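# Slide the overhanging reel fully onto the scanner glass

## Task

Take the reel that currently sits partly over the edge of the scanner's glass and reposition it so the whole reel rests flat on the glass with the same face still on top. It must stay there by itself, not because the robot is holding it; at the end the grippers must have released it and moved away.

## Robot and tools

Robot: two six-joint arms, left_arm and right_arm, each ending in a two-finger parallel gripper. Their URDF root links sit in the scene frame at left_arm (-0.021, +0.299, 0) m, quat_wxyz (+0.997, 0, 0, +0.081), and right_arm (-0.027, -0.298, 0) m, quat_wxyz (+0.996, 0, 0, -0.085). The names left and right are labels only, not image sides.

Scene frame: origin on the tabletop midway between the arms, +x out over the table, +z up, left_arm on the +y side. Results report each gripper's end_effector_position (metres) and end_effector_quat_wxyz in this frame. That point lies between the finger pads, roughly 1 cm behind the fingertips. The fingers point along the gripper's +z axis and close along its y axis. Reported hand positions can be somewhat off, more so when the arm is stretched far.

execute_actions takes "actions", a list holding one action, one wait, or nothing. An empty list (LOOK) only returns the current state. An action is {"rows": [...], "steps": n} with n from 1 to 15 (default 15); each step lasts 1/30 s. Each row covers one step, and if there are fewer rows than steps the final row is held. A wait is {"steps": n} with n up to 300; it sends nothing new and returns once that many steps have elapsed since the previous result, and time you spend replying counts toward them. Optional "pictures" (true/false) controls whether camera images come back; by default they do. A refused call moves nothing.

Every row has exactly 14 numbers, covering both arms even if one stays still: left_arm waist, shoulder, elbow, wrist pitch, wrist yaw, wrist roll, gripper opening, then the same seven for right_arm. The six joint values are absolute target angles in radians, in each arm's own joint space, matching what Joint positions prints; they are not offsets. Stated ranges per arm: waist -2.618 to 3.054, shoulder 0.000 to 3.142, elbow 0.000 to 3.142, wrist pitch -1.571 to 1.571, wrist yaw -1.571 to 1.571, wrist roll -2.094 to 2.094. A call is rejected if any target is beyond a range end by over 0.036 rad and also farther out than that joint's last reported angle. True ends can differ from the stated ones by up to 0.036 rad either way; a target past the real end is clipped to it and a "joint sent to its limit" line appears (possibly about an earlier, still-running action). Absence of that line does not prove more travel exists.

The opening is an absolute value from -1 (closed) to +1 (fully open, pad gap 0.094 m). Away from the extremes, the fingers are driven to the point where grip_measured equals the value you write. To keep hold of something, command about 0.03 below its grip_measured; a smaller margin grips more gently. Each gripper's readings may be biased by about 1 mm of opening, constant through a scene. Pads push with up to roughly 50 to 62 N, less on some grippers and on parts thinner than about 2 mm, and can spike on first contact.

Motion: speed is capped. Each step, a joint's sent target stays within a lead of its measured angle: 0.202 rad waist, 0.258 shoulder, 0.238 elbow, 0.573 wrist pitch, 0.522 wrist yaw and roll. If the targets would move the gripper over 70 mm from where it is, all that arm's targets are pulled back toward the current angles. Far moves therefore need several calls. Between calls the arms keep heading for the last row sent until everything nearly stops or a step is HELD; afterwards only a new action moves them on, though fingers still finish opening or closing.

Result lines: the state line gives both gripper poses; Joint positions and Joint velocities list each arm's joints (rad, rad/s) plus pad gap (m, m/s); grip_measured is the measured opening on the command scale. "joint command not followed" means a clearance check altered or blocked some joint targets while the rest of the row ran. HELD marks steps on which your row was partly or wholly not sent. MOTOR HOT appears from 75 °C; at 90 °C the arm halts for 10 s, and at 100 °C its motors and gripper go slack and the arm drops, both reported as OVER-TEMPERATURE FAULT. Holding loads heats motors, so avoid long static holds.

zoom_image: {"camera": one of cam_head_left, cam_head_right, cam_left_wrist, cam_right_wrist, "region": [x0, y0, x1, y1]} in pixels of that camera's latest image, top-left origin, region at most 504x504. All four cameras give 504x504 images; intrinsics (pinhole plus radial distortion) were supplied per camera, e.g. cam_head_left fx=fy=292.617, cx 249.106, cy 249.721.

read_manual(section="licences") only returns licence text. finished_scene(scene) ends the given scene irreversibly and reports success; the reel must already be resting on its own.

Avoid: knocking anything off the table, dropping or slamming the reel, shoving hard, letting the arms collide or press each other, and flipping the reel. Brief external tugs on a held part or nudges to loose objects can occur, so check the reel after release.

Each tool is called in YAML: its name, and indented under it one key for each argument.

## Session

execute_actions:
  actions: []

Scene clock: 0.00 s of 4800.00 s.
left_arm: end_effector_position=(+0.2081, +0.1389, +0.3071) grip_measured=+1.000 end_effector_quat_wxyz=(-0.178, -0.560, +0.615, -0.525) | right_arm: end_effector_position=(+0.4115, -0.1473, +0.1308) grip_measured=+1.000 end_effector_quat_wxyz=(+0.630, +0.639, +0.295, +0.328)
Joint positions: left_arm=[-0.222  0.985  1.086 -0.842  0.965 -1.991  0.094] | right_arm=[0.886 2.209 1.024 1.226 1.373 1.578 0.094]
Joint velocities: left_arm=[ 0.007 -0.002 -0.002 -0.081  0.037  0.022  0.   ] | right_arm=[-0.002 -0.007  0.012  0.037  0.051 -0.066  0.   ]
Motor temperatures (°C, as the motors report them): left_arm=[20 22 22 22 20 21] | right_arm=[23 21 23 21 20 20]

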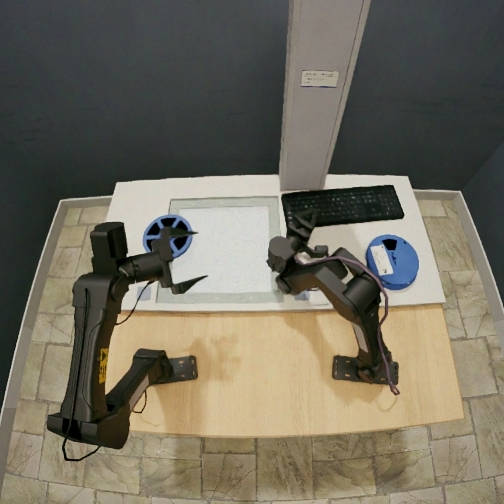

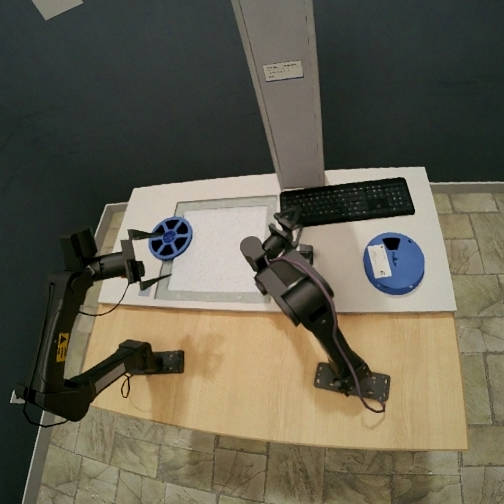

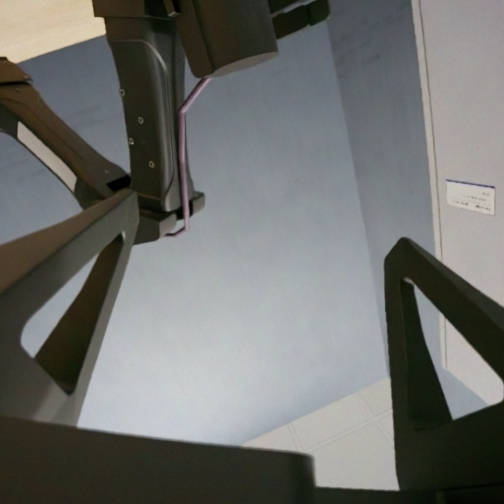

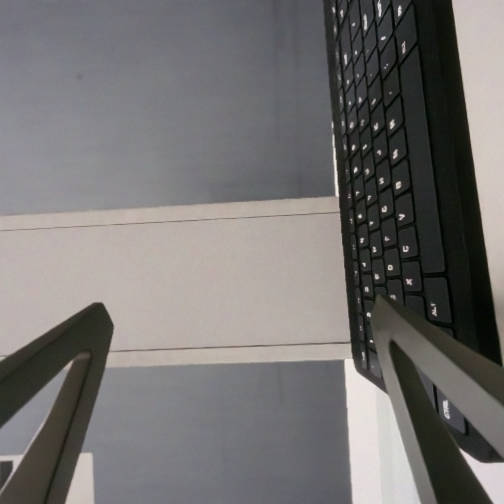

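zoom_image:
  camera: "cam_head_right"
  region: [100, 170, 300, 320]

zoom_image:
  camera: "cam_head_left"
  region: [100, 170, 300, 320]

Region (100, 170, 300, 320) of cam_head_right's 504x504 image, scaled by 2.520, with more detail than that image has; it fills the top 378 rows of this view, and the rest is white.

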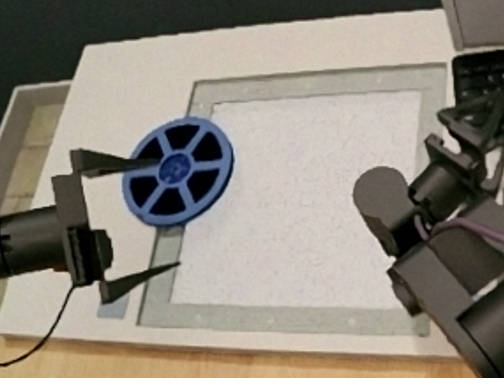

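Region (100, 170, 300, 320) of cam_head_left's 504x504 image, scaled by 2.520, with more detail than that image has; it fills the top 378 rows of this view, and the rest is white.

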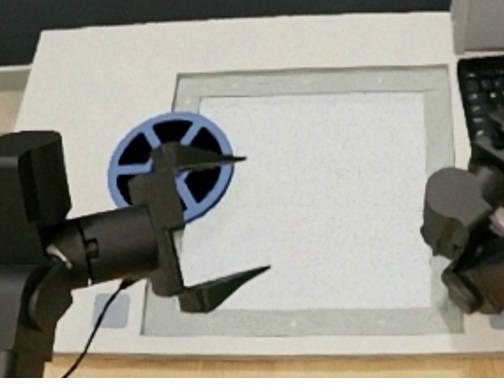

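execute_actions:
  actions:
    - {"rows":[[-0.21,1.02,1.11,-0.86,0.9,-1.86,1,0.886,2.15,1.024,1.226,1.373,1.578,1],[-0.2,1.06,1.14,-0.88,0.83,-1.72,1,0.88,2.09,1.024,1.22,1.373,1.578,1],[-0.19,1.1,1.17,-0.9,0.76,-1.58,1,0.86,2.02,1.024,1.2,1.373,1.578,1],[-0.18,1.14,1.2,-0.93,0.69,-1.44,1,0.83,1.95,1.024,1.18,1.373,1.578,1],[-0.17,1.18,1.23,-0.95,0.62,-1.3,1,0.79,1.88,1.024,1.15,1.373,1.578,1],[-0.16,1.22,1.26,-0.97,0.55,-1.16,1,0.74,1.81,1.024,1.12,1.373,1.578,1],[-0.15,1.26,1.29,-0.99,0.48,-1.02,1,0.68,1.74,1.024,1.09,1.373,1.578,1],[-0.14,1.3,1.32,-1.02,0.41,-0.88,1,0.61,1.67,1.024,1.05,1.373,1.578,1],[-0.13,1.34,1.35,-1.04,0.34,-0.74,1,0.54,1.6,1.024,1.01,1.373,1.578,1],[-0.12,1.38,1.38,-1.06,0.27,-0.6,1,0.47,1.53,1.024,0.97,1.373,1.578,1],[-0.1,1.42,1.41,-1.08,0.2,-0.46,1,0.4,1.46,1.024,0.93,1.373,1.578,1],[-0.09,1.46,1.44,-1.11,0.14,-0.32,1,0.33,1.39,1.024,0.89,1.373,1.578,1],[-0.08,1.5,1.47,-1.13,0.08,-0.18,1,0.26,1.32,1.024,0.85,1.373,1.578,1],[-0.07,1.53,1.49,-1.15,0.03,-0.07,1,0.19,1.26,1.024,0.82,1.373,1.578,1],[-0.06,1.542,1.499,-1.157,0,0,1,0.1,1.2,1.024,0.8,1.373,1.578,1]],"steps":15}
  pictures: false

execute_actions:
  actions:
    - {"steps":30}

Scene clock: 53.10 s of 4800.00 s.
left_arm: end_effector_position=(+0.3359, +0.2862, +0.2071) grip_measured=+1.000 end_effector_quat_wxyz=(+0.172, -0.354, +0.902, -0.176) | right_arm: end_effector_position=(+0.3742, -0.3380, +0.3415) grip_measured=+1.000 end_effector_quat_wxyz=(+0.652, +0.676, +0.030, +0.343)
Joint positions: left_arm=[-0.085  1.503  1.443 -1.067  0.231 -0.723  0.094] | right_arm=[0.517 1.613 1.024 1.029 1.369 1.578 0.094]
Joint velocities: left_arm=[ 0.33   0.886  0.52  -0.286 -1.56   2.821  0.   ] | right_arm=[-1.321 -1.37   0.002 -0.828 -0.081 -0.007  0.   ]
Motor temperatures (°C, as the motors report them): left_arm=[20 23 25 26 21 21] | right_arm=[23 27 24 23 20 20]
Steps of this call (steps 1 to 90: nothing new was sent; then 49.60 s passed at rest; steps 91 to 105: all 15 steps of this action). Readings (joint positions):
91: left_arm=[-0.222 0.987 1.086 -0.845 0.957 -1.973] | right_arm=[0.886 2.206 1.024 1.226 1.373 1.578]
92: left_arm=[-0.221 0.996 1.092 -0.855 0.937 -1.931] | right_arm=[0.886 2.195 1.024 1.222 1.373 1.578]
94: left_arm=[-0.209 1.048 1.132 -0.886 0.870 -1.793] | right_arm=[0.881 2.137 1.024 1.200 1.373 1.578]
98: left_arm=[-0.167 1.219 1.249 -0.939 0.661 -1.410] | right_arm=[0.809 1.947 1.024 1.176 1.371 1.578]
105: the state above

Scene clock: 54.10 s of 4800.00 s.
left_arm: end_effector_position=(+0.3219, +0.3333, +0.1851) grip_measured=+1.000 end_effector_quat_wxyz=(+0.161, -0.054, +0.985, +0.004) | right_arm: end_effector_position=(+0.2143, -0.4910, +0.4467) grip_measured=+1.000 end_effector_quat_wxyz=(+0.697, +0.637, -0.191, +0.268)
Joint positions: left_arm=[-0.06   1.557  1.468 -1.158  0.007 -0.009  0.094] | right_arm=[0.095 1.188 1.024 0.824 1.379 1.578 0.094]
Joint velocities: left_arm=[-0.032  0.002 -0.012 -0.037  0.007  0.081  0.   ] | right_arm=[ 0.007  0.002 -0.002 -0.007  0.022  0.037  0.   ]
Motor temperatures (°C, as the motors report them): left_arm=[20 23 25 26 21 21] | right_arm=[23 27 24 23 20 20]
Steps of this call (steps 1 to 30: the robot went on to your last target). Readings (joint positions):
1: left_arm=[-0.074 1.528 1.456 -1.077 0.184 -0.625] | right_arm=[0.470 1.564 1.024 1.005 1.369 1.578]
2: left_arm=[-0.066 1.544 1.460 -1.087 0.146 -0.527] | right_arm=[0.423 1.517 1.024 0.985 1.369 1.578]
4: left_arm=[-0.060 1.557 1.461 -1.110 0.092 -0.345] | right_arm=[0.330 1.422 1.024 0.951 1.370 1.578]
8: left_arm=[-0.060 1.557 1.466 -1.141 0.041 -0.145] | right_arm=[0.134 1.248 1.024 0.892 1.373 1.578]
30: the state above

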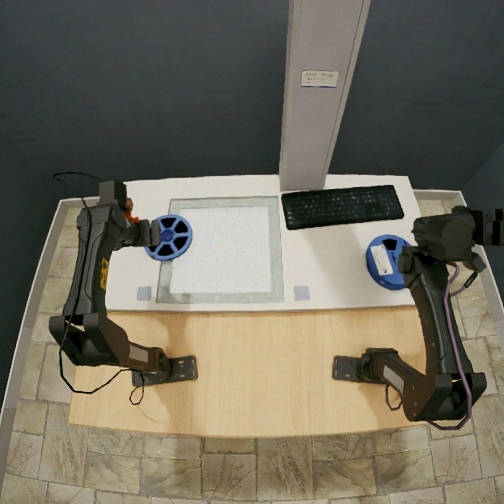

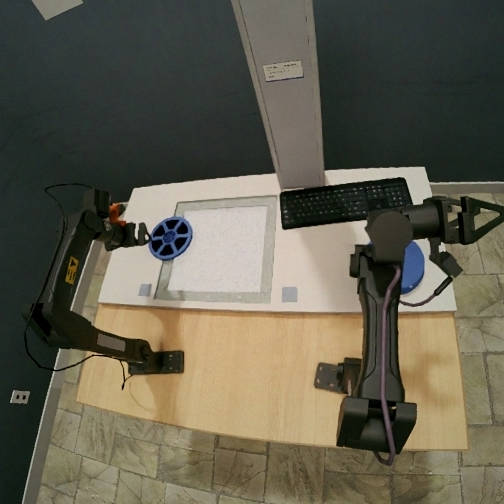

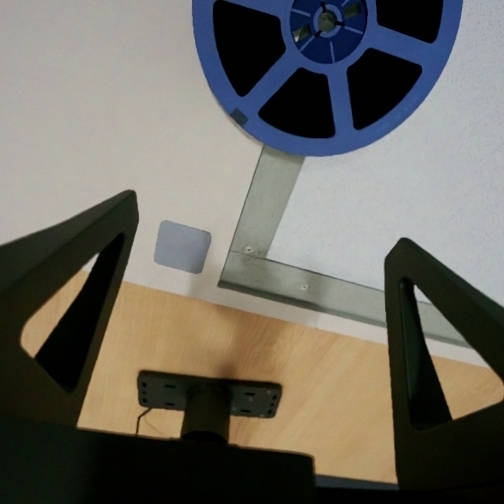

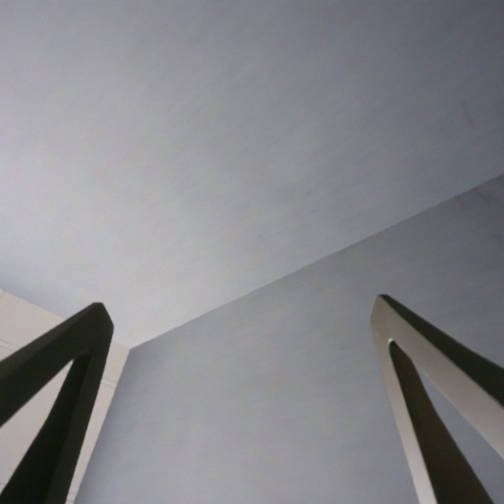

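execute_actions:
  actions:
    - {"rows":[[-0.05,1.58,1.53,-1.17,0,-0.06,1,0.1,1.2,1.024,0.8,1.373,1.578,1],[-0.04,1.62,1.57,-1.19,0,-0.14,1,0.1,1.2,1.024,0.8,1.373,1.578,1],[-0.025,1.67,1.62,-1.21,0,-0.23,1,0.1,1.2,1.024,0.8,1.373,1.578,1],[-0.01,1.72,1.67,-1.23,0,-0.32,1,0.1,1.2,1.024,0.8,1.373,1.578,1],[0.005,1.77,1.72,-1.25,0,-0.41,1,0.1,1.2,1.024,0.8,1.373,1.578,1],[0.02,1.82,1.77,-1.27,0,-0.5,1,0.1,1.2,1.024,0.8,1.373,1.578,1],[0.035,1.87,1.82,-1.29,0,-0.59,1,0.1,1.2,1.024,0.8,1.373,1.578,1],[0.05,1.92,1.865,-1.31,0,-0.68,1,0.1,1.2,1.024,0.8,1.373,1.578,1],[0.065,1.97,1.91,-1.33,0,-0.77,1,0.1,1.2,1.024,0.8,1.373,1.578,1],[0.08,2.02,1.955,-1.35,0,-0.86,1,0.1,1.2,1.024,0.8,1.373,1.578,1],[0.095,2.07,2.0,-1.37,0,-0.95,1,0.1,1.2,1.024,0.8,1.373,1.578,1],[0.11,2.12,2.04,-1.39,0,-1.04,1,0.1,1.2,1.024,0.8,1.373,1.578,1],[0.125,2.17,2.08,-1.41,0,-1.13,1,0.1,1.2,1.024,0.8,1.373,1.578,1],[0.135,2.21,2.115,-1.42,0,-1.21,1,0.1,1.2,1.024,0.8,1.373,1.578,1],[0.142,2.24,2.135,-1.429,0,-1.267,1,0.1,1.2,1.024,0.8,1.373,1.578,1]],"steps":15}
  pictures: false

execute_actions:
  actions:
    - {"steps":25}

Scene clock: 99.83 s of 4800.00 s.
left_arm: end_effector_position=(+0.4106, +0.4218, +0.1203) grip_measured=+1.000 end_effector_quat_wxyz=(+0.052, -0.569, +0.821, -0.022) | right_arm: end_effector_position=(+0.2143, -0.4910, +0.4467) grip_measured=+1.000 end_effector_quat_wxyz=(+0.697, +0.637, -0.190, +0.268)
Joint positions: left_arm=[ 0.118  2.178  2.064 -1.343  0.008 -0.934  0.094] | right_arm=[0.095 1.188 1.024 0.823 1.379 1.578 0.094]
Joint velocities: left_arm=[ 0.383  1.282  0.823 -0.315 -0.007 -2.176  0.   ] | right_arm=[-0.002  0.002 -0.002 -0.022  0.037  0.037  0.   ]
Motor temperatures (°C, as the motors report them): left_arm=[20 26 27 25 21 21] | right_arm=[23 22 25 22 20 20]
Steps of this call (steps 1 to 15: the robot went on to your last target; steps 16 to 90: nothing new was sent; then 42.23 s passed at rest; steps 91 to 105: all 15 steps of this action). Readings (joint positions):
91: left_arm=[-0.060 1.560 1.474 -1.164 0.007 -0.015] | right_arm=[0.095 1.188 1.024 0.823 1.379 1.578]
92: left_arm=[-0.059 1.571 1.492 -1.178 0.007 -0.035] | right_arm=[0.095 1.188 1.024 0.823 1.379 1.578]
94: left_arm=[-0.048 1.625 1.569 -1.211 0.007 -0.113] | right_arm=[0.095 1.188 1.024 0.823 1.379 1.578]
98: left_arm=[0.009 1.813 1.774 -1.247 0.008 -0.368] | right_arm=[0.095 1.188 1.024 0.823 1.379 1.578]
105: the state above

Scene clock: 100.67 s of 4800.00 s.
left_arm: end_effector_position=(+0.3975, +0.4322, +0.0922) grip_measured=+1.000 end_effector_quat_wxyz=(-0.005, -0.706, +0.708, -0.002) | right_arm: end_effector_position=(+0.2143, -0.4910, +0.4467) grip_measured=+1.000 end_effector_quat_wxyz=(+0.697, +0.637, -0.190, +0.268)
Joint positions: left_arm=[ 0.148  2.27   2.108 -1.417  0.008 -1.259  0.094] | right_arm=[0.095 1.188 1.024 0.823 1.379 1.578 0.094]
Joint velocities: left_arm=[ 0.012  0.012  0.002 -0.037 -0.022 -0.037  0.   ] | right_arm=[ 0.002 -0.012 -0.017  0.007 -0.007  0.007  0.   ]
Motor temperatures (°C, as the motors report them): left_arm=[20 27 27 25 21 21] | right_arm=[23 22 25 22 20 20]
Steps of this call (steps 1 to 25: the robot went on to your last target). Readings (joint positions):
1: left_arm=[0.129 2.216 2.083 -1.350 0.008 -1.000] | right_arm=[0.095 1.188 1.024 0.823 1.379 1.578]
2: left_arm=[0.139 2.243 2.090 -1.356 0.008 -1.052] | right_arm=[0.095 1.188 1.024 0.823 1.379 1.578]
4: left_arm=[0.149 2.273 2.090 -1.377 0.008 -1.128] | right_arm=[0.095 1.188 1.024 0.823 1.379 1.578]
8: left_arm=[0.149 2.276 2.099 -1.406 0.008 -1.207] | right_arm=[0.095 1.188 1.024 0.823 1.379 1.578]
25: the state above

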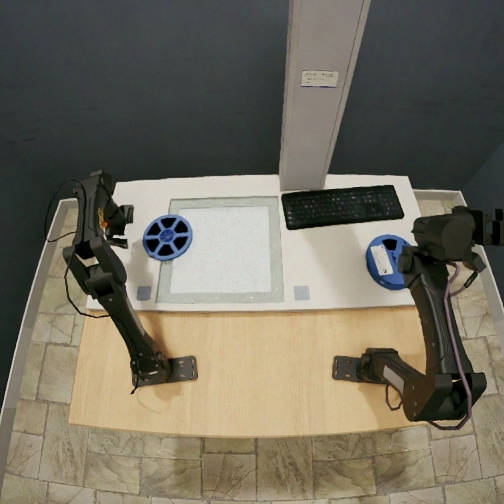

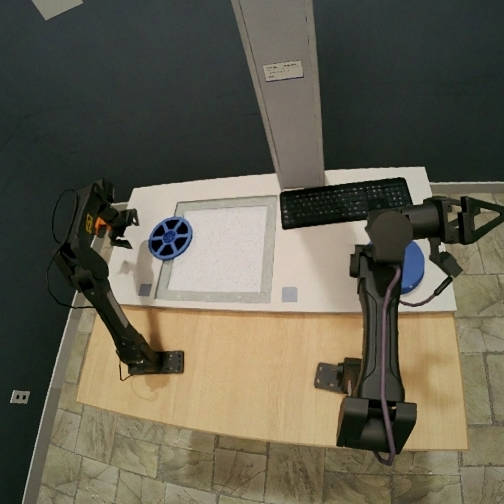

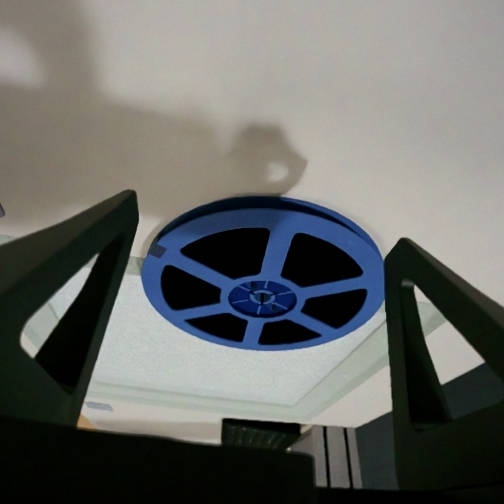

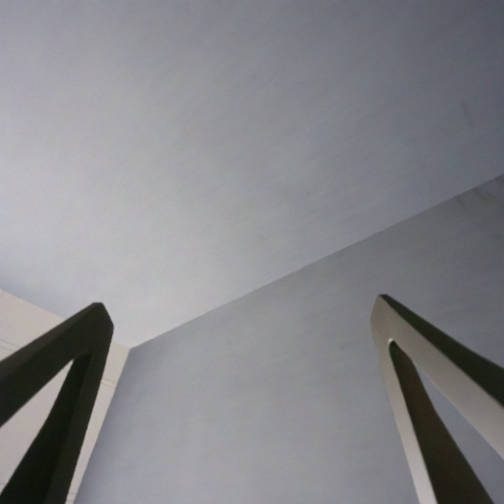

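execute_actions:
  actions:
    - {"rows":[[0.142,2.24,2.12,-1.415,0,-1.267,1,0.1,1.2,1.024,0.8,1.373,1.578,1],[0.142,2.24,2.105,-1.4,0,-1.267,1,0.1,1.2,1.024,0.8,1.373,1.578,1],[0.142,2.24,2.09,-1.385,0,-1.267,1,0.1,1.2,1.024,0.8,1.373,1.578,1],[0.142,2.24,2.075,-1.37,0,-1.267,1,0.1,1.2,1.024,0.8,1.373,1.578,1],[0.142,2.24,2.06,-1.355,0,-1.267,1,0.1,1.2,1.024,0.8,1.373,1.578,1],[0.142,2.24,2.045,-1.34,0,-1.267,1,0.1,1.2,1.024,0.8,1.373,1.578,1],[0.142,2.24,2.03,-1.32,0,-1.267,1,0.1,1.2,1.024,0.8,1.373,1.578,1],[0.142,2.24,2.015,-1.3,0,-1.267,1,0.1,1.2,1.024,0.8,1.373,1.578,1],[0.142,2.24,2.0,-1.28,0,-1.267,1,0.1,1.2,1.024,0.8,1.373,1.578,1],[0.142,2.24,1.985,-1.265,0,-1.267,1,0.1,1.2,1.024,0.8,1.373,1.578,1]],"steps":15}
  pictures: false

execute_actions:
  actions:
    - {"steps":12}

Scene clock: 120.17 s of 4800.00 s.
left_arm: end_effector_position=(+0.3987, +0.4326, +0.0640) grip_measured=+1.000 end_effector_quat_wxyz=(-0.002, -0.707, +0.707, -0.004) | right_arm: end_effector_position=(+0.2143, -0.4910, +0.4467) grip_measured=+1.000 end_effector_quat_wxyz=(+0.697, +0.637, -0.190, +0.268)
Joint positions: left_arm=[ 0.148  2.265  1.989 -1.295  0.008 -1.26   0.094] | right_arm=[0.095 1.188 1.024 0.823 1.379 1.578 0.094]
Joint velocities: left_arm=[-0.002  0.002 -0.002  0.168  0.007  0.007  0.   ] | right_arm=[ 0.007 -0.007 -0.002  0.051 -0.066  0.007  0.   ]
Motor temperatures (°C, as the motors report them): left_arm=[20 34 27 24 21 21] | right_arm=[23 22 26 22 20 20]
Steps of this call (steps 1 to 30: the robot went on to your last target; steps 31 to 90: nothing new was sent; then 16.00 s passed at rest; steps 91 to 105: all 15 steps of this action). Readings (joint positions):
91: left_arm=[0.148 2.270 2.108 -1.417 0.008 -1.260] | right_arm=[0.095 1.188 1.024 0.823 1.379 1.578]
92: left_arm=[0.148 2.270 2.108 -1.416 0.008 -1.260] | right_arm=[0.095 1.188 1.024 0.823 1.379 1.578]
94: left_arm=[0.148 2.269 2.102 -1.405 0.008 -1.260] | right_arm=[0.095 1.188 1.024 0.823 1.379 1.578]
98: left_arm=[0.148 2.265 2.052 -1.361 0.008 -1.260] | right_arm=[0.095 1.188 1.024 0.823 1.379 1.578]
105: the state above

Scene clock: 120.57 s of 4800.00 s.
left_arm: end_effector_position=(+0.4042, +0.4344, +0.0641) grip_measured=+1.000 end_effector_quat_wxyz=(+0.008, -0.707, +0.707, -0.009) | right_arm: end_effector_position=(+0.2143, -0.4910, +0.4467) grip_measured=+1.000 end_effector_quat_wxyz=(+0.697, +0.637, -0.190, +0.268)
Joint positions: left_arm=[ 0.148  2.265  1.989 -1.272  0.008 -1.26   0.094] | right_arm=[0.095 1.188 1.024 0.823 1.379 1.578 0.094]
Joint velocities: left_arm=[-0.007  0.002  0.017  0.022  0.022 -0.095  0.   ] | right_arm=[ 0.002 -0.007  0.007  0.007 -0.066  0.007  0.   ]
Motor temperatures (°C, as the motors report them): left_arm=[20 34 27 24 21 21] | right_arm=[23 22 26 22 20 20]
Steps of this call (steps 1 to 12: the robot went on to your last target). Readings (joint positions):
1: left_arm=[0.148 2.265 1.989 -1.290 0.008 -1.260] | right_arm=[0.095 1.188 1.024 0.823 1.379 1.578]
2: left_arm=[0.148 2.265 1.989 -1.285 0.008 -1.260] | right_arm=[0.095 1.188 1.024 0.823 1.379 1.578]
4: left_arm=[0.148 2.265 1.989 -1.280 0.008 -1.260] | right_arm=[0.095 1.188 1.024 0.823 1.379 1.578]
8: left_arm=[0.148 2.265 1.989 -1.274 0.008 -1.260] | right_arm=[0.095 1.188 1.024 0.823 1.379 1.578]
12: the state above

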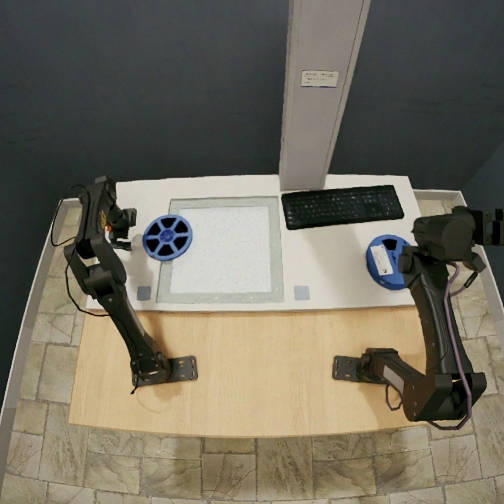

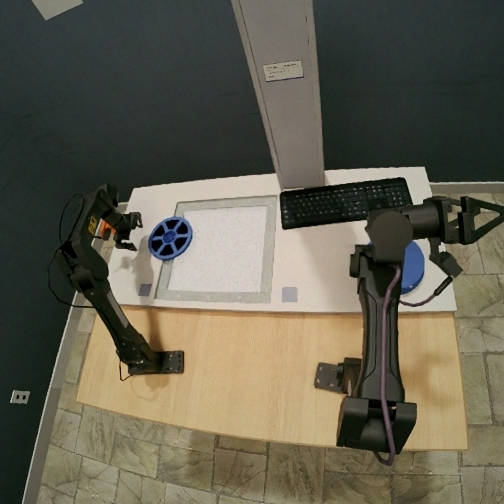

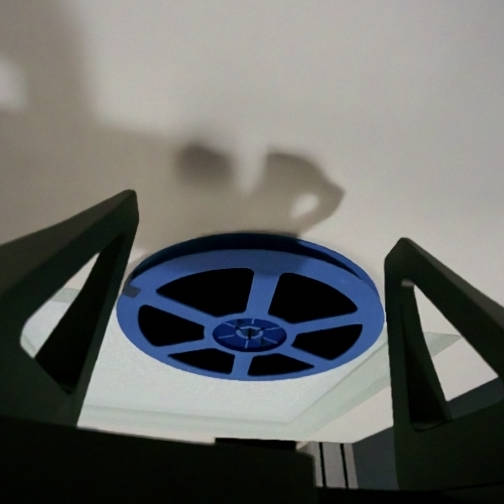

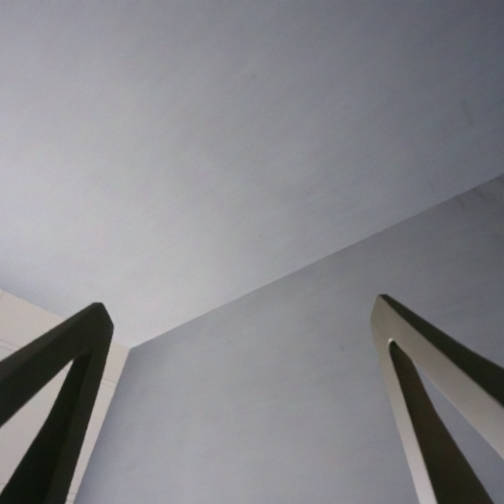

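execute_actions:
  actions:
    - {"rows":[[0.142,2.24,1.975,-1.265,0,-1.267,1,0.1,1.2,1.024,0.8,1.373,1.578,1],[0.142,2.24,1.965,-1.26,0,-1.267,1,0.1,1.2,1.024,0.8,1.373,1.578,1],[0.142,2.24,1.955,-1.25,0,-1.267,1,0.1,1.2,1.024,0.8,1.373,1.578,1],[0.142,2.24,1.945,-1.24,0,-1.267,1,0.1,1.2,1.024,0.8,1.373,1.578,1],[0.142,2.24,1.935,-1.23,0,-1.267,1,0.1,1.2,1.024,0.8,1.373,1.578,1],[0.142,2.24,1.925,-1.22,0,-1.267,1,0.1,1.2,1.024,0.8,1.373,1.578,1],[0.142,2.24,1.915,-1.21,0,-1.267,1,0.1,1.2,1.024,0.8,1.373,1.578,1],[0.142,2.24,1.905,-1.2,0,-1.267,1,0.1,1.2,1.024,0.8,1.373,1.578,1],[0.142,2.24,1.895,-1.195,0,-1.267,1,0.1,1.2,1.024,0.8,1.373,1.578,1]],"steps":15}

Scene clock: 130.00 s of 4800.00 s.
left_arm: end_effector_position=(+0.3959, +0.4317, +0.0418) grip_measured=+1.000 end_effector_quat_wxyz=(-0.004, -0.707, +0.707, -0.002) | right_arm: end_effector_position=(+0.2143, -0.4910, +0.4467) grip_measured=+1.000 end_effector_quat_wxyz=(+0.697, +0.637, -0.190, +0.268)
Joint positions: left_arm=[ 0.148  2.265  1.9   -1.212  0.008 -1.26   0.094] | right_arm=[0.095 1.188 1.024 0.823 1.379 1.578 0.094]
Joint velocities: left_arm=[ 0.012 -0.012 -0.002  0.11  -0.022 -0.095  0.   ] | right_arm=[-0.012  0.002  0.007 -0.007 -0.066 -0.022  0.   ]
Motor temperatures (°C, as the motors report them): left_arm=[20 36 26 24 21 21] | right_arm=[23 22 26 22 20 20]
Steps of this call (steps 1 to 30: the robot went on to your last target; steps 31 to 90: nothing new was sent; then 5.93 s passed at rest; steps 91 to 105: all 15 steps of this action). Readings (joint positions):
91: left_arm=[0.148 2.265 1.989 -1.272 0.008 -1.260] | right_arm=[0.095 1.188 1.024 0.823 1.379 1.578]
92: left_arm=[0.148 2.265 1.986 -1.270 0.008 -1.260] | right_arm=[0.095 1.188 1.024 0.823 1.379 1.578]
94: left_arm=[0.148 2.265 1.974 -1.261 0.008 -1.260] | right_arm=[0.095 1.188 1.024 0.823 1.379 1.578]
98: left_arm=[0.148 2.265 1.930 -1.237 0.008 -1.260] | right_arm=[0.095 1.188 1.024 0.823 1.379 1.578]
105: the state above

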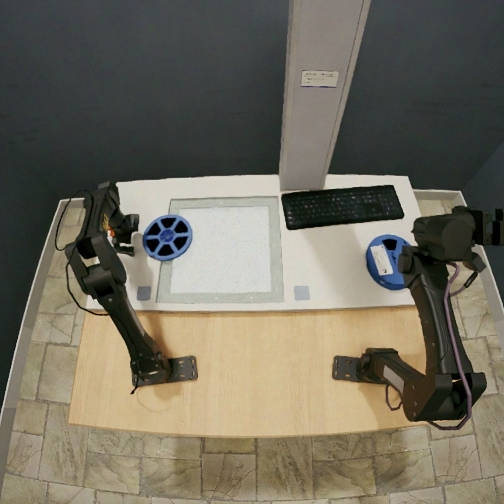

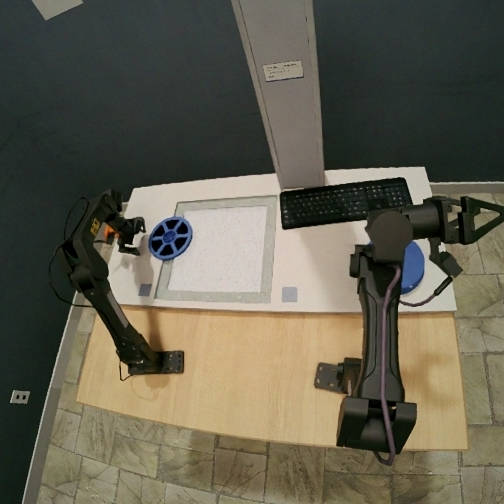

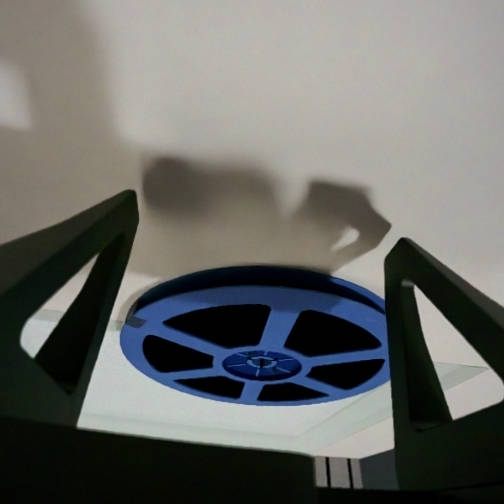

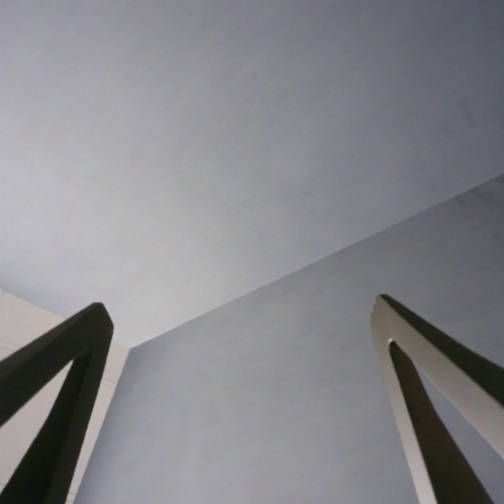

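execute_actions:
  actions:
    - {"rows":[[0.136,2.24,1.895,-1.2,0,-1.27,1,0.1,1.2,1.024,0.8,1.373,1.578,1],[0.128,2.24,1.895,-1.2,0,-1.275,1,0.1,1.2,1.024,0.8,1.373,1.578,1],[0.12,2.24,1.895,-1.2,0,-1.28,1,0.1,1.2,1.024,0.8,1.373,1.578,1],[0.112,2.24,1.895,-1.2,0,-1.285,1,0.1,1.2,1.024,0.8,1.373,1.578,1],[0.104,2.24,1.895,-1.2,0,-1.29,1,0.1,1.2,1.024,0.8,1.373,1.578,1],[0.096,2.24,1.895,-1.2,0,-1.295,1,0.1,1.2,1.024,0.8,1.373,1.578,1],[0.088,2.24,1.895,-1.2,0,-1.3,1,0.1,1.2,1.024,0.8,1.373,1.578,1],[0.08,2.24,1.895,-1.2,0,-1.305,1,0.1,1.2,1.024,0.8,1.373,1.578,1],[0.072,2.24,1.895,-1.2,0,-1.31,1,0.1,1.2,1.024,0.8,1.373,1.578,1],[0.064,2.24,1.895,-1.2,0,-1.315,1,0.1,1.2,1.024,0.8,1.373,1.578,1],[0.056,2.24,1.895,-1.2,0,-1.32,1,0.1,1.2,1.024,0.8,1.373,1.578,1],[0.048,2.24,1.895,-1.2,0,-1.325,1,0.1,1.2,1.024,0.8,1.373,1.578,1],[0.04,2.24,1.895,-1.2,0,-1.33,1,0.1,1.2,1.024,0.8,1.373,1.578,1],[0.032,2.24,1.895,-1.2,0,-1.335,1,0.1,1.2,1.024,0.8,1.373,1.578,1],[0.024,2.24,1.895,-1.2,0,-1.34,1,0.1,1.2,1.024,0.8,1.373,1.578,1]],"steps":15}
  pictures: false

execute_actions:
  actions:
    - {"rows":[[0.016,2.24,1.895,-1.2,0,-1.345,1,0.1,1.2,1.024,0.8,1.373,1.578,1],[0.008,2.24,1.895,-1.2,0,-1.35,1,0.1,1.2,1.024,0.8,1.373,1.578,1],[0,2.24,1.895,-1.2,0,-1.355,1,0.1,1.2,1.024,0.8,1.373,1.578,1],[-0.008,2.24,1.895,-1.2,0,-1.36,1,0.1,1.2,1.024,0.8,1.373,1.578,1],[-0.016,2.24,1.895,-1.2,0,-1.365,1,0.1,1.2,1.024,0.8,1.373,1.578,1],[-0.024,2.24,1.895,-1.2,0,-1.37,1,0.1,1.2,1.024,0.8,1.373,1.578,1],[-0.032,2.24,1.895,-1.2,0,-1.375,1,0.1,1.2,1.024,0.8,1.373,1.578,1],[-0.04,2.24,1.895,-1.2,0,-1.38,1,0.1,1.2,1.024,0.8,1.373,1.578,1]],"steps":14}

Scene clock: 159.20 s of 4800.00 s.
left_arm: end_effector_position=(+0.4104, +0.3891, +0.0418) grip_measured=+1.000 end_effector_quat_wxyz=(+0.001, -0.690, +0.724, -0.005) | right_arm: end_effector_position=(+0.2143, -0.4910, +0.4467) grip_measured=+1.000 end_effector_quat_wxyz=(+0.697, +0.637, -0.190, +0.268)
Joint positions: left_arm=[ 0.045  2.265  1.9   -1.199  0.006 -1.315  0.094] | right_arm=[0.095 1.188 1.024 0.823 1.379 1.578 0.094]
Joint velocities: left_arm=[-0.208 -0.007 -0.002 -0.022 -0.066 -0.168  0.   ] | right_arm=[-0.007  0.002  0.002 -0.037  0.037  0.051  0.   ]
Motor temperatures (°C, as the motors report them): left_arm=[20 38 25 24 21 21] | right_arm=[23 22 26 22 20 20]
Steps of this call (steps 1 to 30: the robot went on to your last target; steps 31 to 90: nothing new was sent; then 25.70 s passed at rest; steps 91 to 105: all 15 steps of this action). Readings (joint positions):
91: left_arm=[0.148 2.265 1.900 -1.201 0.008 -1.261] | right_arm=[0.095 1.188 1.024 0.823 1.379 1.578]
92: left_arm=[0.147 2.265 1.900 -1.201 0.008 -1.262] | right_arm=[0.095 1.188 1.024 0.823 1.379 1.578]
94: left_arm=[0.141 2.265 1.900 -1.201 0.008 -1.267] | right_arm=[0.095 1.188 1.024 0.823 1.379 1.578]
98: left_arm=[0.109 2.265 1.900 -1.201 0.008 -1.281] | right_arm=[0.095 1.188 1.024 0.823 1.379 1.578]
105: the state above

Scene clock: 159.67 s of 4800.00 s.
left_arm: end_effector_position=(+0.4165, +0.3531, +0.0418) grip_measured=+1.000 end_effector_quat_wxyz=(+0.002, -0.678, +0.735, -0.004) | right_arm: end_effector_position=(+0.2143, -0.4910, +0.4467) grip_measured=+1.000 end_effector_quat_wxyz=(+0.697, +0.637, -0.190, +0.268)
Joint positions: left_arm=[-0.038  2.265  1.9   -1.198  0.005 -1.367  0.094] | right_arm=[0.095 1.188 1.024 0.823 1.379 1.578 0.094]
Joint velocities: left_arm=[-0.012  0.007 -0.022 -0.022  0.022 -0.007  0.   ] | right_arm=[ 0.012  0.002 -0.007  0.007 -0.022  0.037  0.   ]
Motor temperatures (°C, as the motors report them): left_arm=[20 38 25 24 21 21] | right_arm=[23 22 26 22 20 20]
Steps of this call (steps 1 to 14: all 14 steps of this action). Readings (joint positions):
1: left_arm=[0.038 2.265 1.900 -1.199 0.006 -1.320] | right_arm=[0.095 1.188 1.024 0.823 1.379 1.578]
2: left_arm=[0.031 2.265 1.900 -1.199 0.006 -1.325] | right_arm=[0.095 1.188 1.024 0.823 1.379 1.578]
4: left_arm=[0.017 2.265 1.900 -1.198 0.006 -1.335] | right_arm=[0.095 1.188 1.024 0.823 1.379 1.578]
8: left_arm=[-0.014 2.265 1.900 -1.198 0.005 -1.354] | right_arm=[0.095 1.188 1.024 0.823 1.379 1.578]
14: the state above

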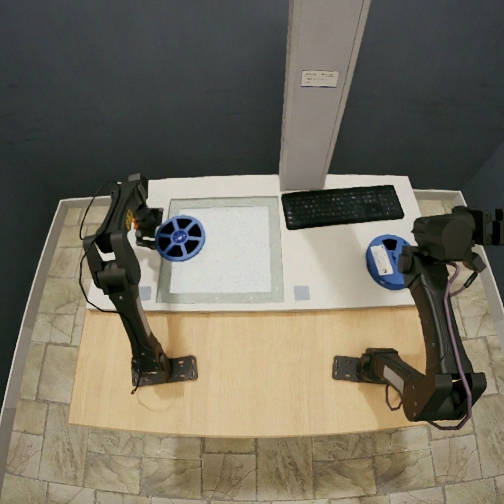

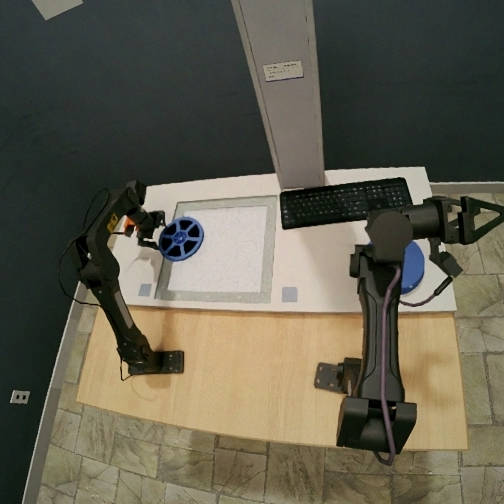

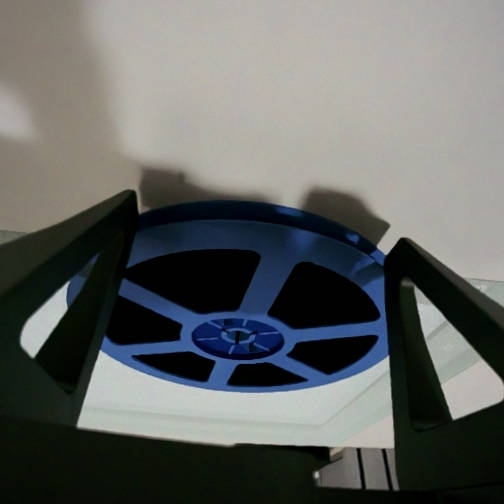

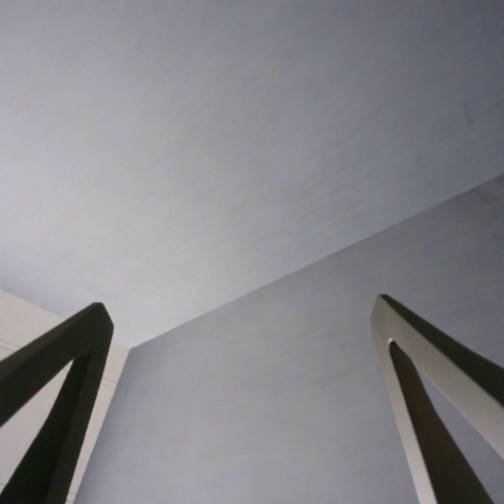

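execute_actions:
  actions:
    - {"rows":[[-0.046,2.24,1.895,-1.2,0,-1.385,1,0.1,1.2,1.024,0.8,1.373,1.578,1],[-0.054,2.24,1.895,-1.2,0,-1.39,1,0.1,1.2,1.024,0.8,1.373,1.578,1],[-0.062,2.24,1.895,-1.2,0,-1.395,1,0.1,1.2,1.024,0.8,1.373,1.578,1],[-0.07,2.24,1.895,-1.2,0,-1.4,1,0.1,1.2,1.024,0.8,1.373,1.578,1],[-0.078,2.24,1.895,-1.2,0,-1.405,1,0.1,1.2,1.024,0.8,1.373,1.578,1],[-0.086,2.24,1.895,-1.2,0,-1.41,1,0.1,1.2,1.024,0.8,1.373,1.578,1],[-0.094,2.24,1.895,-1.2,0,-1.415,1,0.1,1.2,1.024,0.8,1.373,1.578,1],[-0.102,2.24,1.895,-1.2,0,-1.42,1,0.1,1.2,1.024,0.8,1.373,1.578,1],[-0.11,2.24,1.895,-1.2,0,-1.425,1,0.1,1.2,1.024,0.8,1.373,1.578,1],[-0.118,2.24,1.895,-1.2,0,-1.43,1,0.1,1.2,1.024,0.8,1.373,1.578,1]],"steps":14}
  pictures: false

Scene clock: 168.80 s of 4800.00 s.
left_arm: end_effector_position=(+0.4194, +0.3194, +0.0418) grip_measured=+1.000 end_effector_quat_wxyz=(+0.003, -0.667, +0.745, -0.003) | right_arm: end_effector_position=(+0.2143, -0.4910, +0.4467) grip_measured=+1.000 end_effector_quat_wxyz=(+0.697, +0.637, -0.190, +0.268)
Joint positions: left_arm=[-0.116  2.265  1.9   -1.198  0.001 -1.415  0.094] | right_arm=[0.095 1.188 1.024 0.823 1.379 1.578 0.094]
Joint velocities: left_arm=[-0.11  -0.032  0.012  0.022  0.095 -0.139  0.   ] | right_arm=[-0.002  0.017  0.002  0.022 -0.022 -0.037  0.   ]
Motor temperatures (°C, as the motors report them): left_arm=[20 39 25 24 21 21] | right_arm=[23 22 26 22 20 20]
Steps of this call (steps 1 to 15: the robot went on to your last target; steps 16 to 90: nothing new was sent; then 5.67 s passed at rest; steps 91 to 104: all 14 steps of this action). Readings (joint positions):
91: left_arm=[-0.038 2.265 1.900 -1.198 0.005 -1.371] | right_arm=[0.095 1.188 1.024 0.823 1.379 1.578]
92: left_arm=[-0.039 2.265 1.900 -1.198 0.005 -1.373] | right_arm=[0.095 1.188 1.024 0.823 1.379 1.578]
94: left_arm=[-0.042 2.265 1.900 -1.198 0.003 -1.378] | right_arm=[0.095 1.188 1.024 0.823 1.379 1.578]
98: left_arm=[-0.067 2.265 1.900 -1.198 0.000 -1.394] | right_arm=[0.095 1.188 1.024 0.823 1.379 1.578]
104: the state above

Passed the frame edge freely.

execute_actions:
  actions:
    - {"rows":[[-0.126,2.24,1.895,-1.2,0,-1.437,1,0.1,1.2,1.024,0.8,1.373,1.578,1],[-0.136,2.24,1.895,-1.2,0,-1.445,1,0.1,1.2,1.024,0.8,1.373,1.578,1],[-0.148,2.24,1.895,-1.2,0,-1.453,1,0.1,1.2,1.024,0.8,1.373,1.578,1],[-0.16,2.24,1.895,-1.2,0,-1.461,1,0.1,1.2,1.024,0.8,1.373,1.578,1],[-0.172,2.24,1.895,-1.2,0,-1.469,1,0.1,1.2,1.024,0.8,1.373,1.578,1],[-0.184,2.24,1.895,-1.2,0,-1.477,1,0.1,1.2,1.024,0.8,1.373,1.578,1],[-0.196,2.24,1.895,-1.2,0,-1.485,1,0.1,1.2,1.024,0.8,1.373,1.578,1],[-0.208,2.24,1.895,-1.2,0,-1.493,1,0.1,1.2,1.024,0.8,1.373,1.578,1],[-0.22,2.24,1.895,-1.2,0,-1.501,1,0.1,1.2,1.024,0.8,1.373,1.578,1],[-0.232,2.24,1.895,-1.2,0,-1.509,1,0.1,1.2,1.024,0.8,1.373,1.578,1],[-0.244,2.24,1.895,-1.2,0,-1.517,1,0.1,1.2,1.024,0.8,1.373,1.578,1],[-0.256,2.24,1.895,-1.2,0,-1.525,1,0.1,1.2,1.024,0.8,1.373,1.578,1],[-0.268,2.24,1.895,-1.2,0,-1.533,1,0.1,1.2,1.024,0.8,1.373,1.578,1],[-0.279,2.24,1.895,-1.2,0,-1.541,1,0.1,1.2,1.024,0.8,1.373,1.578,1],[-0.288,2.24,1.895,-1.2,0,-1.55,1,0.1,1.2,1.024,0.8,1.373,1.578,1]],"steps":15}
  pictures: false

execute_actions:
  actions:
    - {"rows":[[-0.295,2.24,1.895,-1.2,0,-1.55,1,0.1,1.2,1.024,0.8,1.373,1.578,1],[-0.3,2.24,1.895,-1.2,0,-1.55,1,0.1,1.2,1.024,0.8,1.373,1.578,1],[-0.3,2.24,1.895,-1.2,0,-1.55,1,0.1,1.2,1.024,0.8,1.373,1.578,1],[-0.3,2.24,1.895,-1.2,0,-1.55,1,0.1,1.2,1.024,0.8,1.373,1.578,1],[-0.3,2.24,1.895,-1.2,0,-1.55,1,0.1,1.2,1.024,0.8,1.373,1.578,1],[-0.3,2.24,1.895,-1.2,0,-1.55,1,0.1,1.2,1.024,0.8,1.373,1.578,1],[-0.295,2.24,1.895,-1.2,0,-1.55,1,0.1,1.2,1.024,0.8,1.373,1.578,1],[-0.285,2.24,1.895,-1.2,0,-1.55,1,0.1,1.2,1.024,0.8,1.373,1.578,1],[-0.275,2.24,1.895,-1.2,0,-1.55,1,0.1,1.2,1.024,0.8,1.373,1.578,1],[-0.265,2.24,1.895,-1.2,0,-1.55,1,0.1,1.2,1.024,0.8,1.373,1.578,1],[-0.255,2.24,1.895,-1.2,0,-1.55,1,0.1,1.2,1.024,0.8,1.373,1.578,1]],"steps":15}

Scene clock: 189.43 s of 4800.00 s.
left_arm: end_effector_position=(+0.4177, +0.2551, +0.0418) grip_measured=+1.000 end_effector_quat_wxyz=(+0.004, -0.647, +0.762, -0.002) | right_arm: end_effector_position=(+0.2143, -0.4910, +0.4467) grip_measured=+1.000 end_effector_quat_wxyz=(+0.697, +0.637, -0.190, +0.268)
Joint positions: left_arm=[-0.264  2.265  1.9   -1.198 -0.003 -1.51   0.094] | right_arm=[0.095 1.188 1.024 0.823 1.379 1.578 0.094]
Joint velocities: left_arm=[-0.364 -0.002 -0.017 -0.022 -0.022 -0.242  0.   ] | right_arm=[-0.007 -0.017  0.007  0.022  0.022  0.022  0.   ]
Motor temperatures (°C, as the motors report them): left_arm=[20 40 25 24 21 21] | right_arm=[23 22 26 22 20 20]
Steps of this call (steps 1 to 15: the robot went on to your last target; steps 16 to 90: nothing new was sent; then 17.13 s passed at rest; steps 91 to 105: all 15 steps of this action). Readings (joint positions):
91: left_arm=[-0.119 2.265 1.900 -1.198 0.002 -1.422] | right_arm=[0.095 1.188 1.024 0.823 1.379 1.578]
92: left_arm=[-0.119 2.265 1.900 -1.198 0.002 -1.424] | right_arm=[0.095 1.188 1.024 0.823 1.379 1.578]
94: left_arm=[-0.124 2.265 1.900 -1.198 0.000 -1.432] | right_arm=[0.095 1.188 1.024 0.823 1.379 1.578]
98: left_arm=[-0.161 2.265 1.900 -1.198 -0.003 -1.457] | right_arm=[0.095 1.188 1.024 0.823 1.379 1.578]
105: the state above

Scene clock: 189.93 s of 4800.00 s.
left_arm: end_effector_position=(+0.4177, +0.2545, +0.0418) grip_measured=+1.000 end_effector_quat_wxyz=(+0.000, -0.660, +0.751, -0.005) | right_arm: end_effector_position=(+0.2143, -0.4910, +0.4467) grip_measured=+1.000 end_effector_quat_wxyz=(+0.697, +0.637, -0.190, +0.268)
Joint positions: left_arm=[-0.261  2.265  1.9   -1.198  0.007 -1.542  0.094] | right_arm=[0.095 1.188 1.024 0.823 1.379 1.578 0.094]
Joint velocities: left_arm=[ 0.144 -0.007  0.002 -0.007 -0.007  0.022  0.   ] | right_arm=[-0.002  0.002 -0.027 -0.007 -0.022 -0.066  0.   ]
Motor temperatures (°C, as the motors report them): left_arm=[20 40 25 24 21 21] | right_arm=[23 22 26 22 20 20]
Steps of this call (steps 1 to 15: all 15 steps of this action). Readings (joint positions):
1: left_arm=[-0.276 2.265 1.900 -1.198 -0.002 -1.517] | right_arm=[0.095 1.188 1.024 0.823 1.379 1.578]
2: left_arm=[-0.286 2.265 1.900 -1.198 -0.002 -1.522] | right_arm=[0.095 1.188 1.024 0.823 1.379 1.578]
4: left_arm=[-0.299 2.265 1.900 -1.198 -0.000 -1.530] | right_arm=[0.095 1.188 1.024 0.823 1.379 1.578]
8: left_arm=[-0.301 2.265 1.900 -1.198 0.002 -1.537] | right_arm=[0.095 1.188 1.024 0.823 1.379 1.578]
15: the state above

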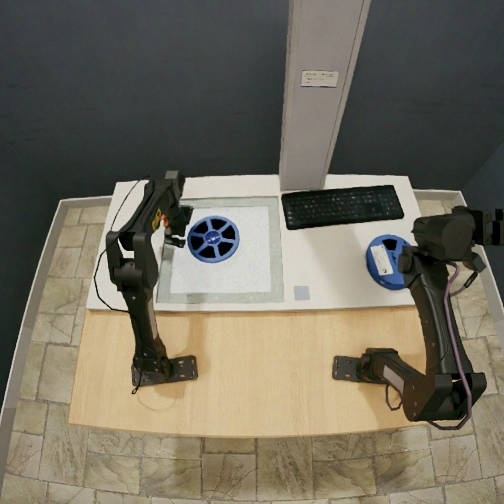

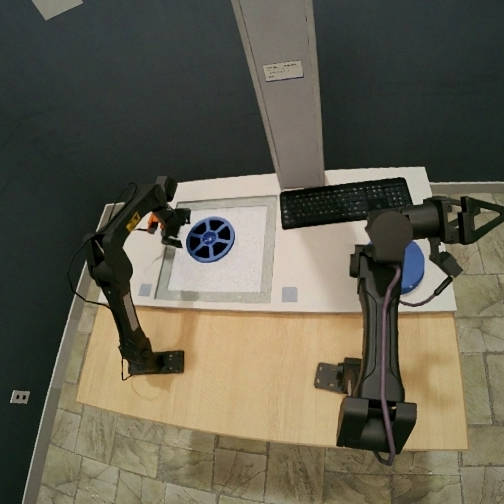

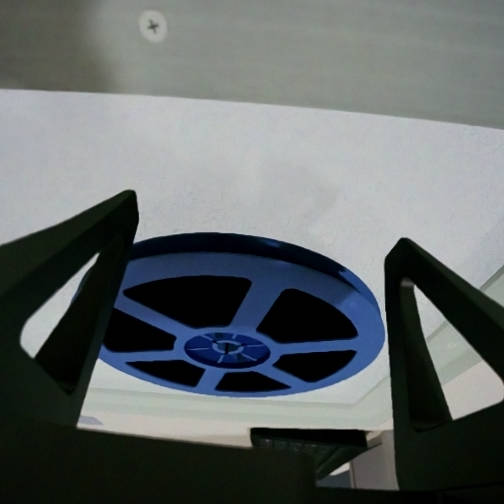

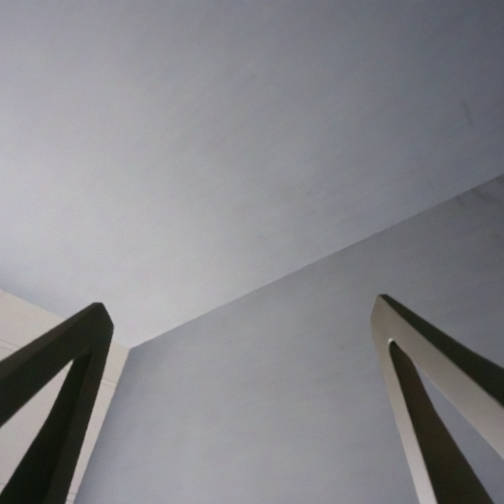

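Good. Retreat.

execute_actions:
  actions:
    - {"rows":[[-0.25,2.22,1.895,-1.2,0,-1.55,1,0.1,1.2,1.024,0.8,1.373,1.578,1],[-0.24,2.19,1.895,-1.2,0,-1.55,1,0.1,1.2,1.024,0.8,1.373,1.578,1],[-0.23,2.15,1.89,-1.2,0,-1.55,1,0.1,1.2,1.024,0.8,1.373,1.578,1],[-0.21,2.1,1.87,-1.2,0,-1.55,1,0.1,1.2,1.024,0.8,1.373,1.578,1],[-0.19,2.05,1.84,-1.2,0,-1.55,1,0.1,1.2,1.024,0.8,1.373,1.578,1],[-0.16,2.0,1.81,-1.2,0,-1.55,1,0.1,1.2,1.024,0.8,1.373,1.578,1],[-0.13,1.95,1.78,-1.2,0,-1.55,1,0.1,1.2,1.024,0.8,1.373,1.578,1],[-0.1,1.9,1.75,-1.2,0,-1.55,1,0.1,1.2,1.024,0.8,1.373,1.578,1],[-0.07,1.85,1.72,-1.2,0,-1.55,1,0.1,1.2,1.024,0.8,1.373,1.578,1],[-0.04,1.8,1.69,-1.2,0,-1.55,1,0.1,1.2,1.024,0.8,1.373,1.578,1],[-0.01,1.75,1.66,-1.2,0,-1.55,1,0.1,1.2,1.024,0.8,1.373,1.578,1],[0.02,1.7,1.63,-1.2,0,-1.55,1,0.1,1.2,1.024,0.8,1.373,1.578,1],[0.05,1.65,1.6,-1.2,0,-1.55,1,0.1,1.2,1.024,0.8,1.373,1.578,1],[0.08,1.61,1.57,-1.2,0,-1.55,1,0.1,1.2,1.024,0.8,1.373,1.578,1],[0.1,1.58,1.55,-1.2,0,-1.55,1,0.1,1.2,1.024,0.8,1.373,1.578,1]],"steps":15}
  pictures: false

execute_actions:
  actions:
    - {"steps":15}

Scene clock: 200.70 s of 4800.00 s.
left_arm: end_effector_position=(+0.3446, +0.3823, +0.1943) grip_measured=+1.000 end_effector_quat_wxyz=(-0.131, +0.763, -0.624, +0.108) | right_arm: end_effector_position=(+0.2143, -0.4910, +0.4467) grip_measured=+1.000 end_effector_quat_wxyz=(+0.697, +0.637, -0.190, +0.268)
Joint positions: left_arm=[ 0.066  1.663  1.61  -1.177  0.011 -1.545  0.094] | right_arm=[0.095 1.188 1.024 0.823 1.379 1.578 0.094]
Joint velocities: left_arm=[ 1.009 -1.473 -0.72  -0.081 -0.139 -0.007  0.   ] | right_arm=[ 0.002 -0.007 -0.007  0.022 -0.022  0.007  0.   ]
Motor temperatures (°C, as the motors report them): left_arm=[20 40 25 24 21 21] | right_arm=[23 22 26 22 20 20]
Steps of this call (steps 1 to 15: the robot went on to your last target; steps 16 to 90: nothing new was sent; then 7.27 s passed at rest; steps 91 to 105: all 15 steps of this action). Readings (joint positions):
91: left_arm=[-0.254 2.264 1.900 -1.198 0.007 -1.543] | right_arm=[0.095 1.188 1.024 0.823 1.379 1.578]
92: left_arm=[-0.253 2.260 1.900 -1.198 0.008 -1.543] | right_arm=[0.095 1.188 1.024 0.823 1.379 1.578]
94: left_arm=[-0.248 2.229 1.883 -1.193 0.010 -1.543] | right_arm=[0.095 1.188 1.024 0.823 1.379 1.578]
98: left_arm=[-0.190 2.062 1.802 -1.188 0.017 -1.543] | right_arm=[0.095 1.188 1.024 0.823 1.379 1.578]
105: the state above

Scene clock: 201.20 s of 4800.00 s.
left_arm: end_effector_position=(+0.3197, +0.3927, +0.2040) grip_measured=+1.000 end_effector_quat_wxyz=(-0.139, +0.776, -0.606, +0.106) | right_arm: end_effector_position=(+0.2143, -0.4910, +0.4467) grip_measured=+1.000 end_effector_quat_wxyz=(+0.697, +0.637, -0.190, +0.268)
Joint positions: left_arm=[ 0.107  1.577  1.555 -1.197  0.004 -1.548  0.094] | right_arm=[0.095 1.188 1.024 0.823 1.379 1.578 0.094]
Joint velocities: left_arm=[-0.012 -0.007  0.002  0.022 -0.007 -0.022  0.   ] | right_arm=[ 0.002 -0.002 -0.012  0.007 -0.037  0.051  0.   ]
Motor temperatures (°C, as the motors report them): left_arm=[20 40 25 24 21 21] | right_arm=[23 22 26 22 20 20]
Steps of this call (steps 1 to 15: the robot went on to your last target). Readings (joint positions):
1: left_arm=[0.095 1.619 1.592 -1.185 0.005 -1.545] | right_arm=[0.095 1.188 1.024 0.823 1.379 1.578]
2: left_arm=[0.114 1.590 1.584 -1.193 -0.000 -1.547] | right_arm=[0.095 1.188 1.024 0.823 1.379 1.578]
4: left_arm=[0.119 1.566 1.580 -1.199 -0.003 -1.548] | right_arm=[0.095 1.188 1.024 0.823 1.379 1.578]
8: left_arm=[0.108 1.571 1.561 -1.197 0.003 -1.548] | right_arm=[0.095 1.188 1.024 0.823 1.379 1.578]
15: the state above

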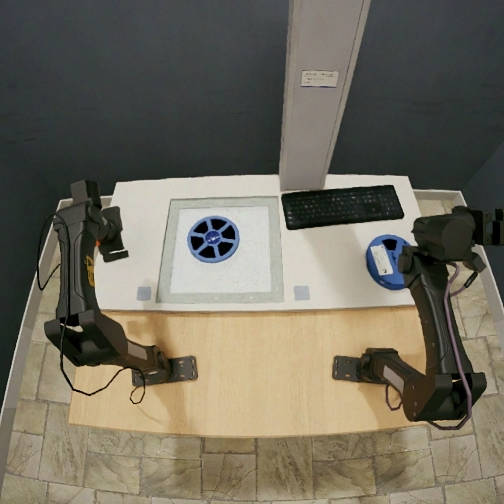

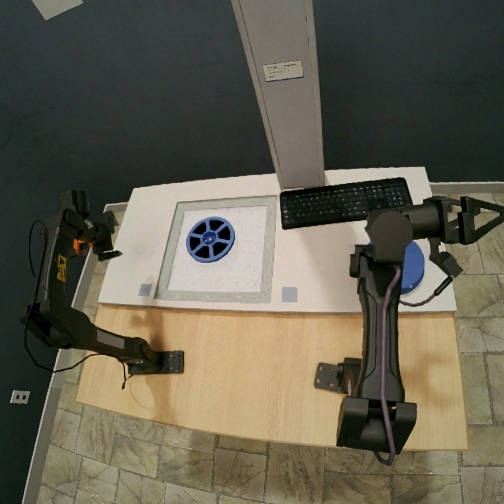

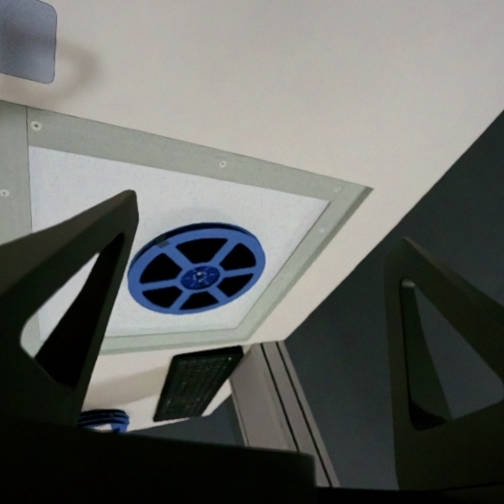

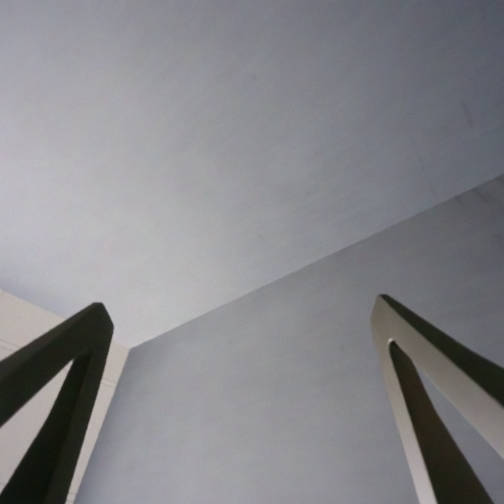

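finished_scene:
  scene: 1

The scene is finished: the task was done.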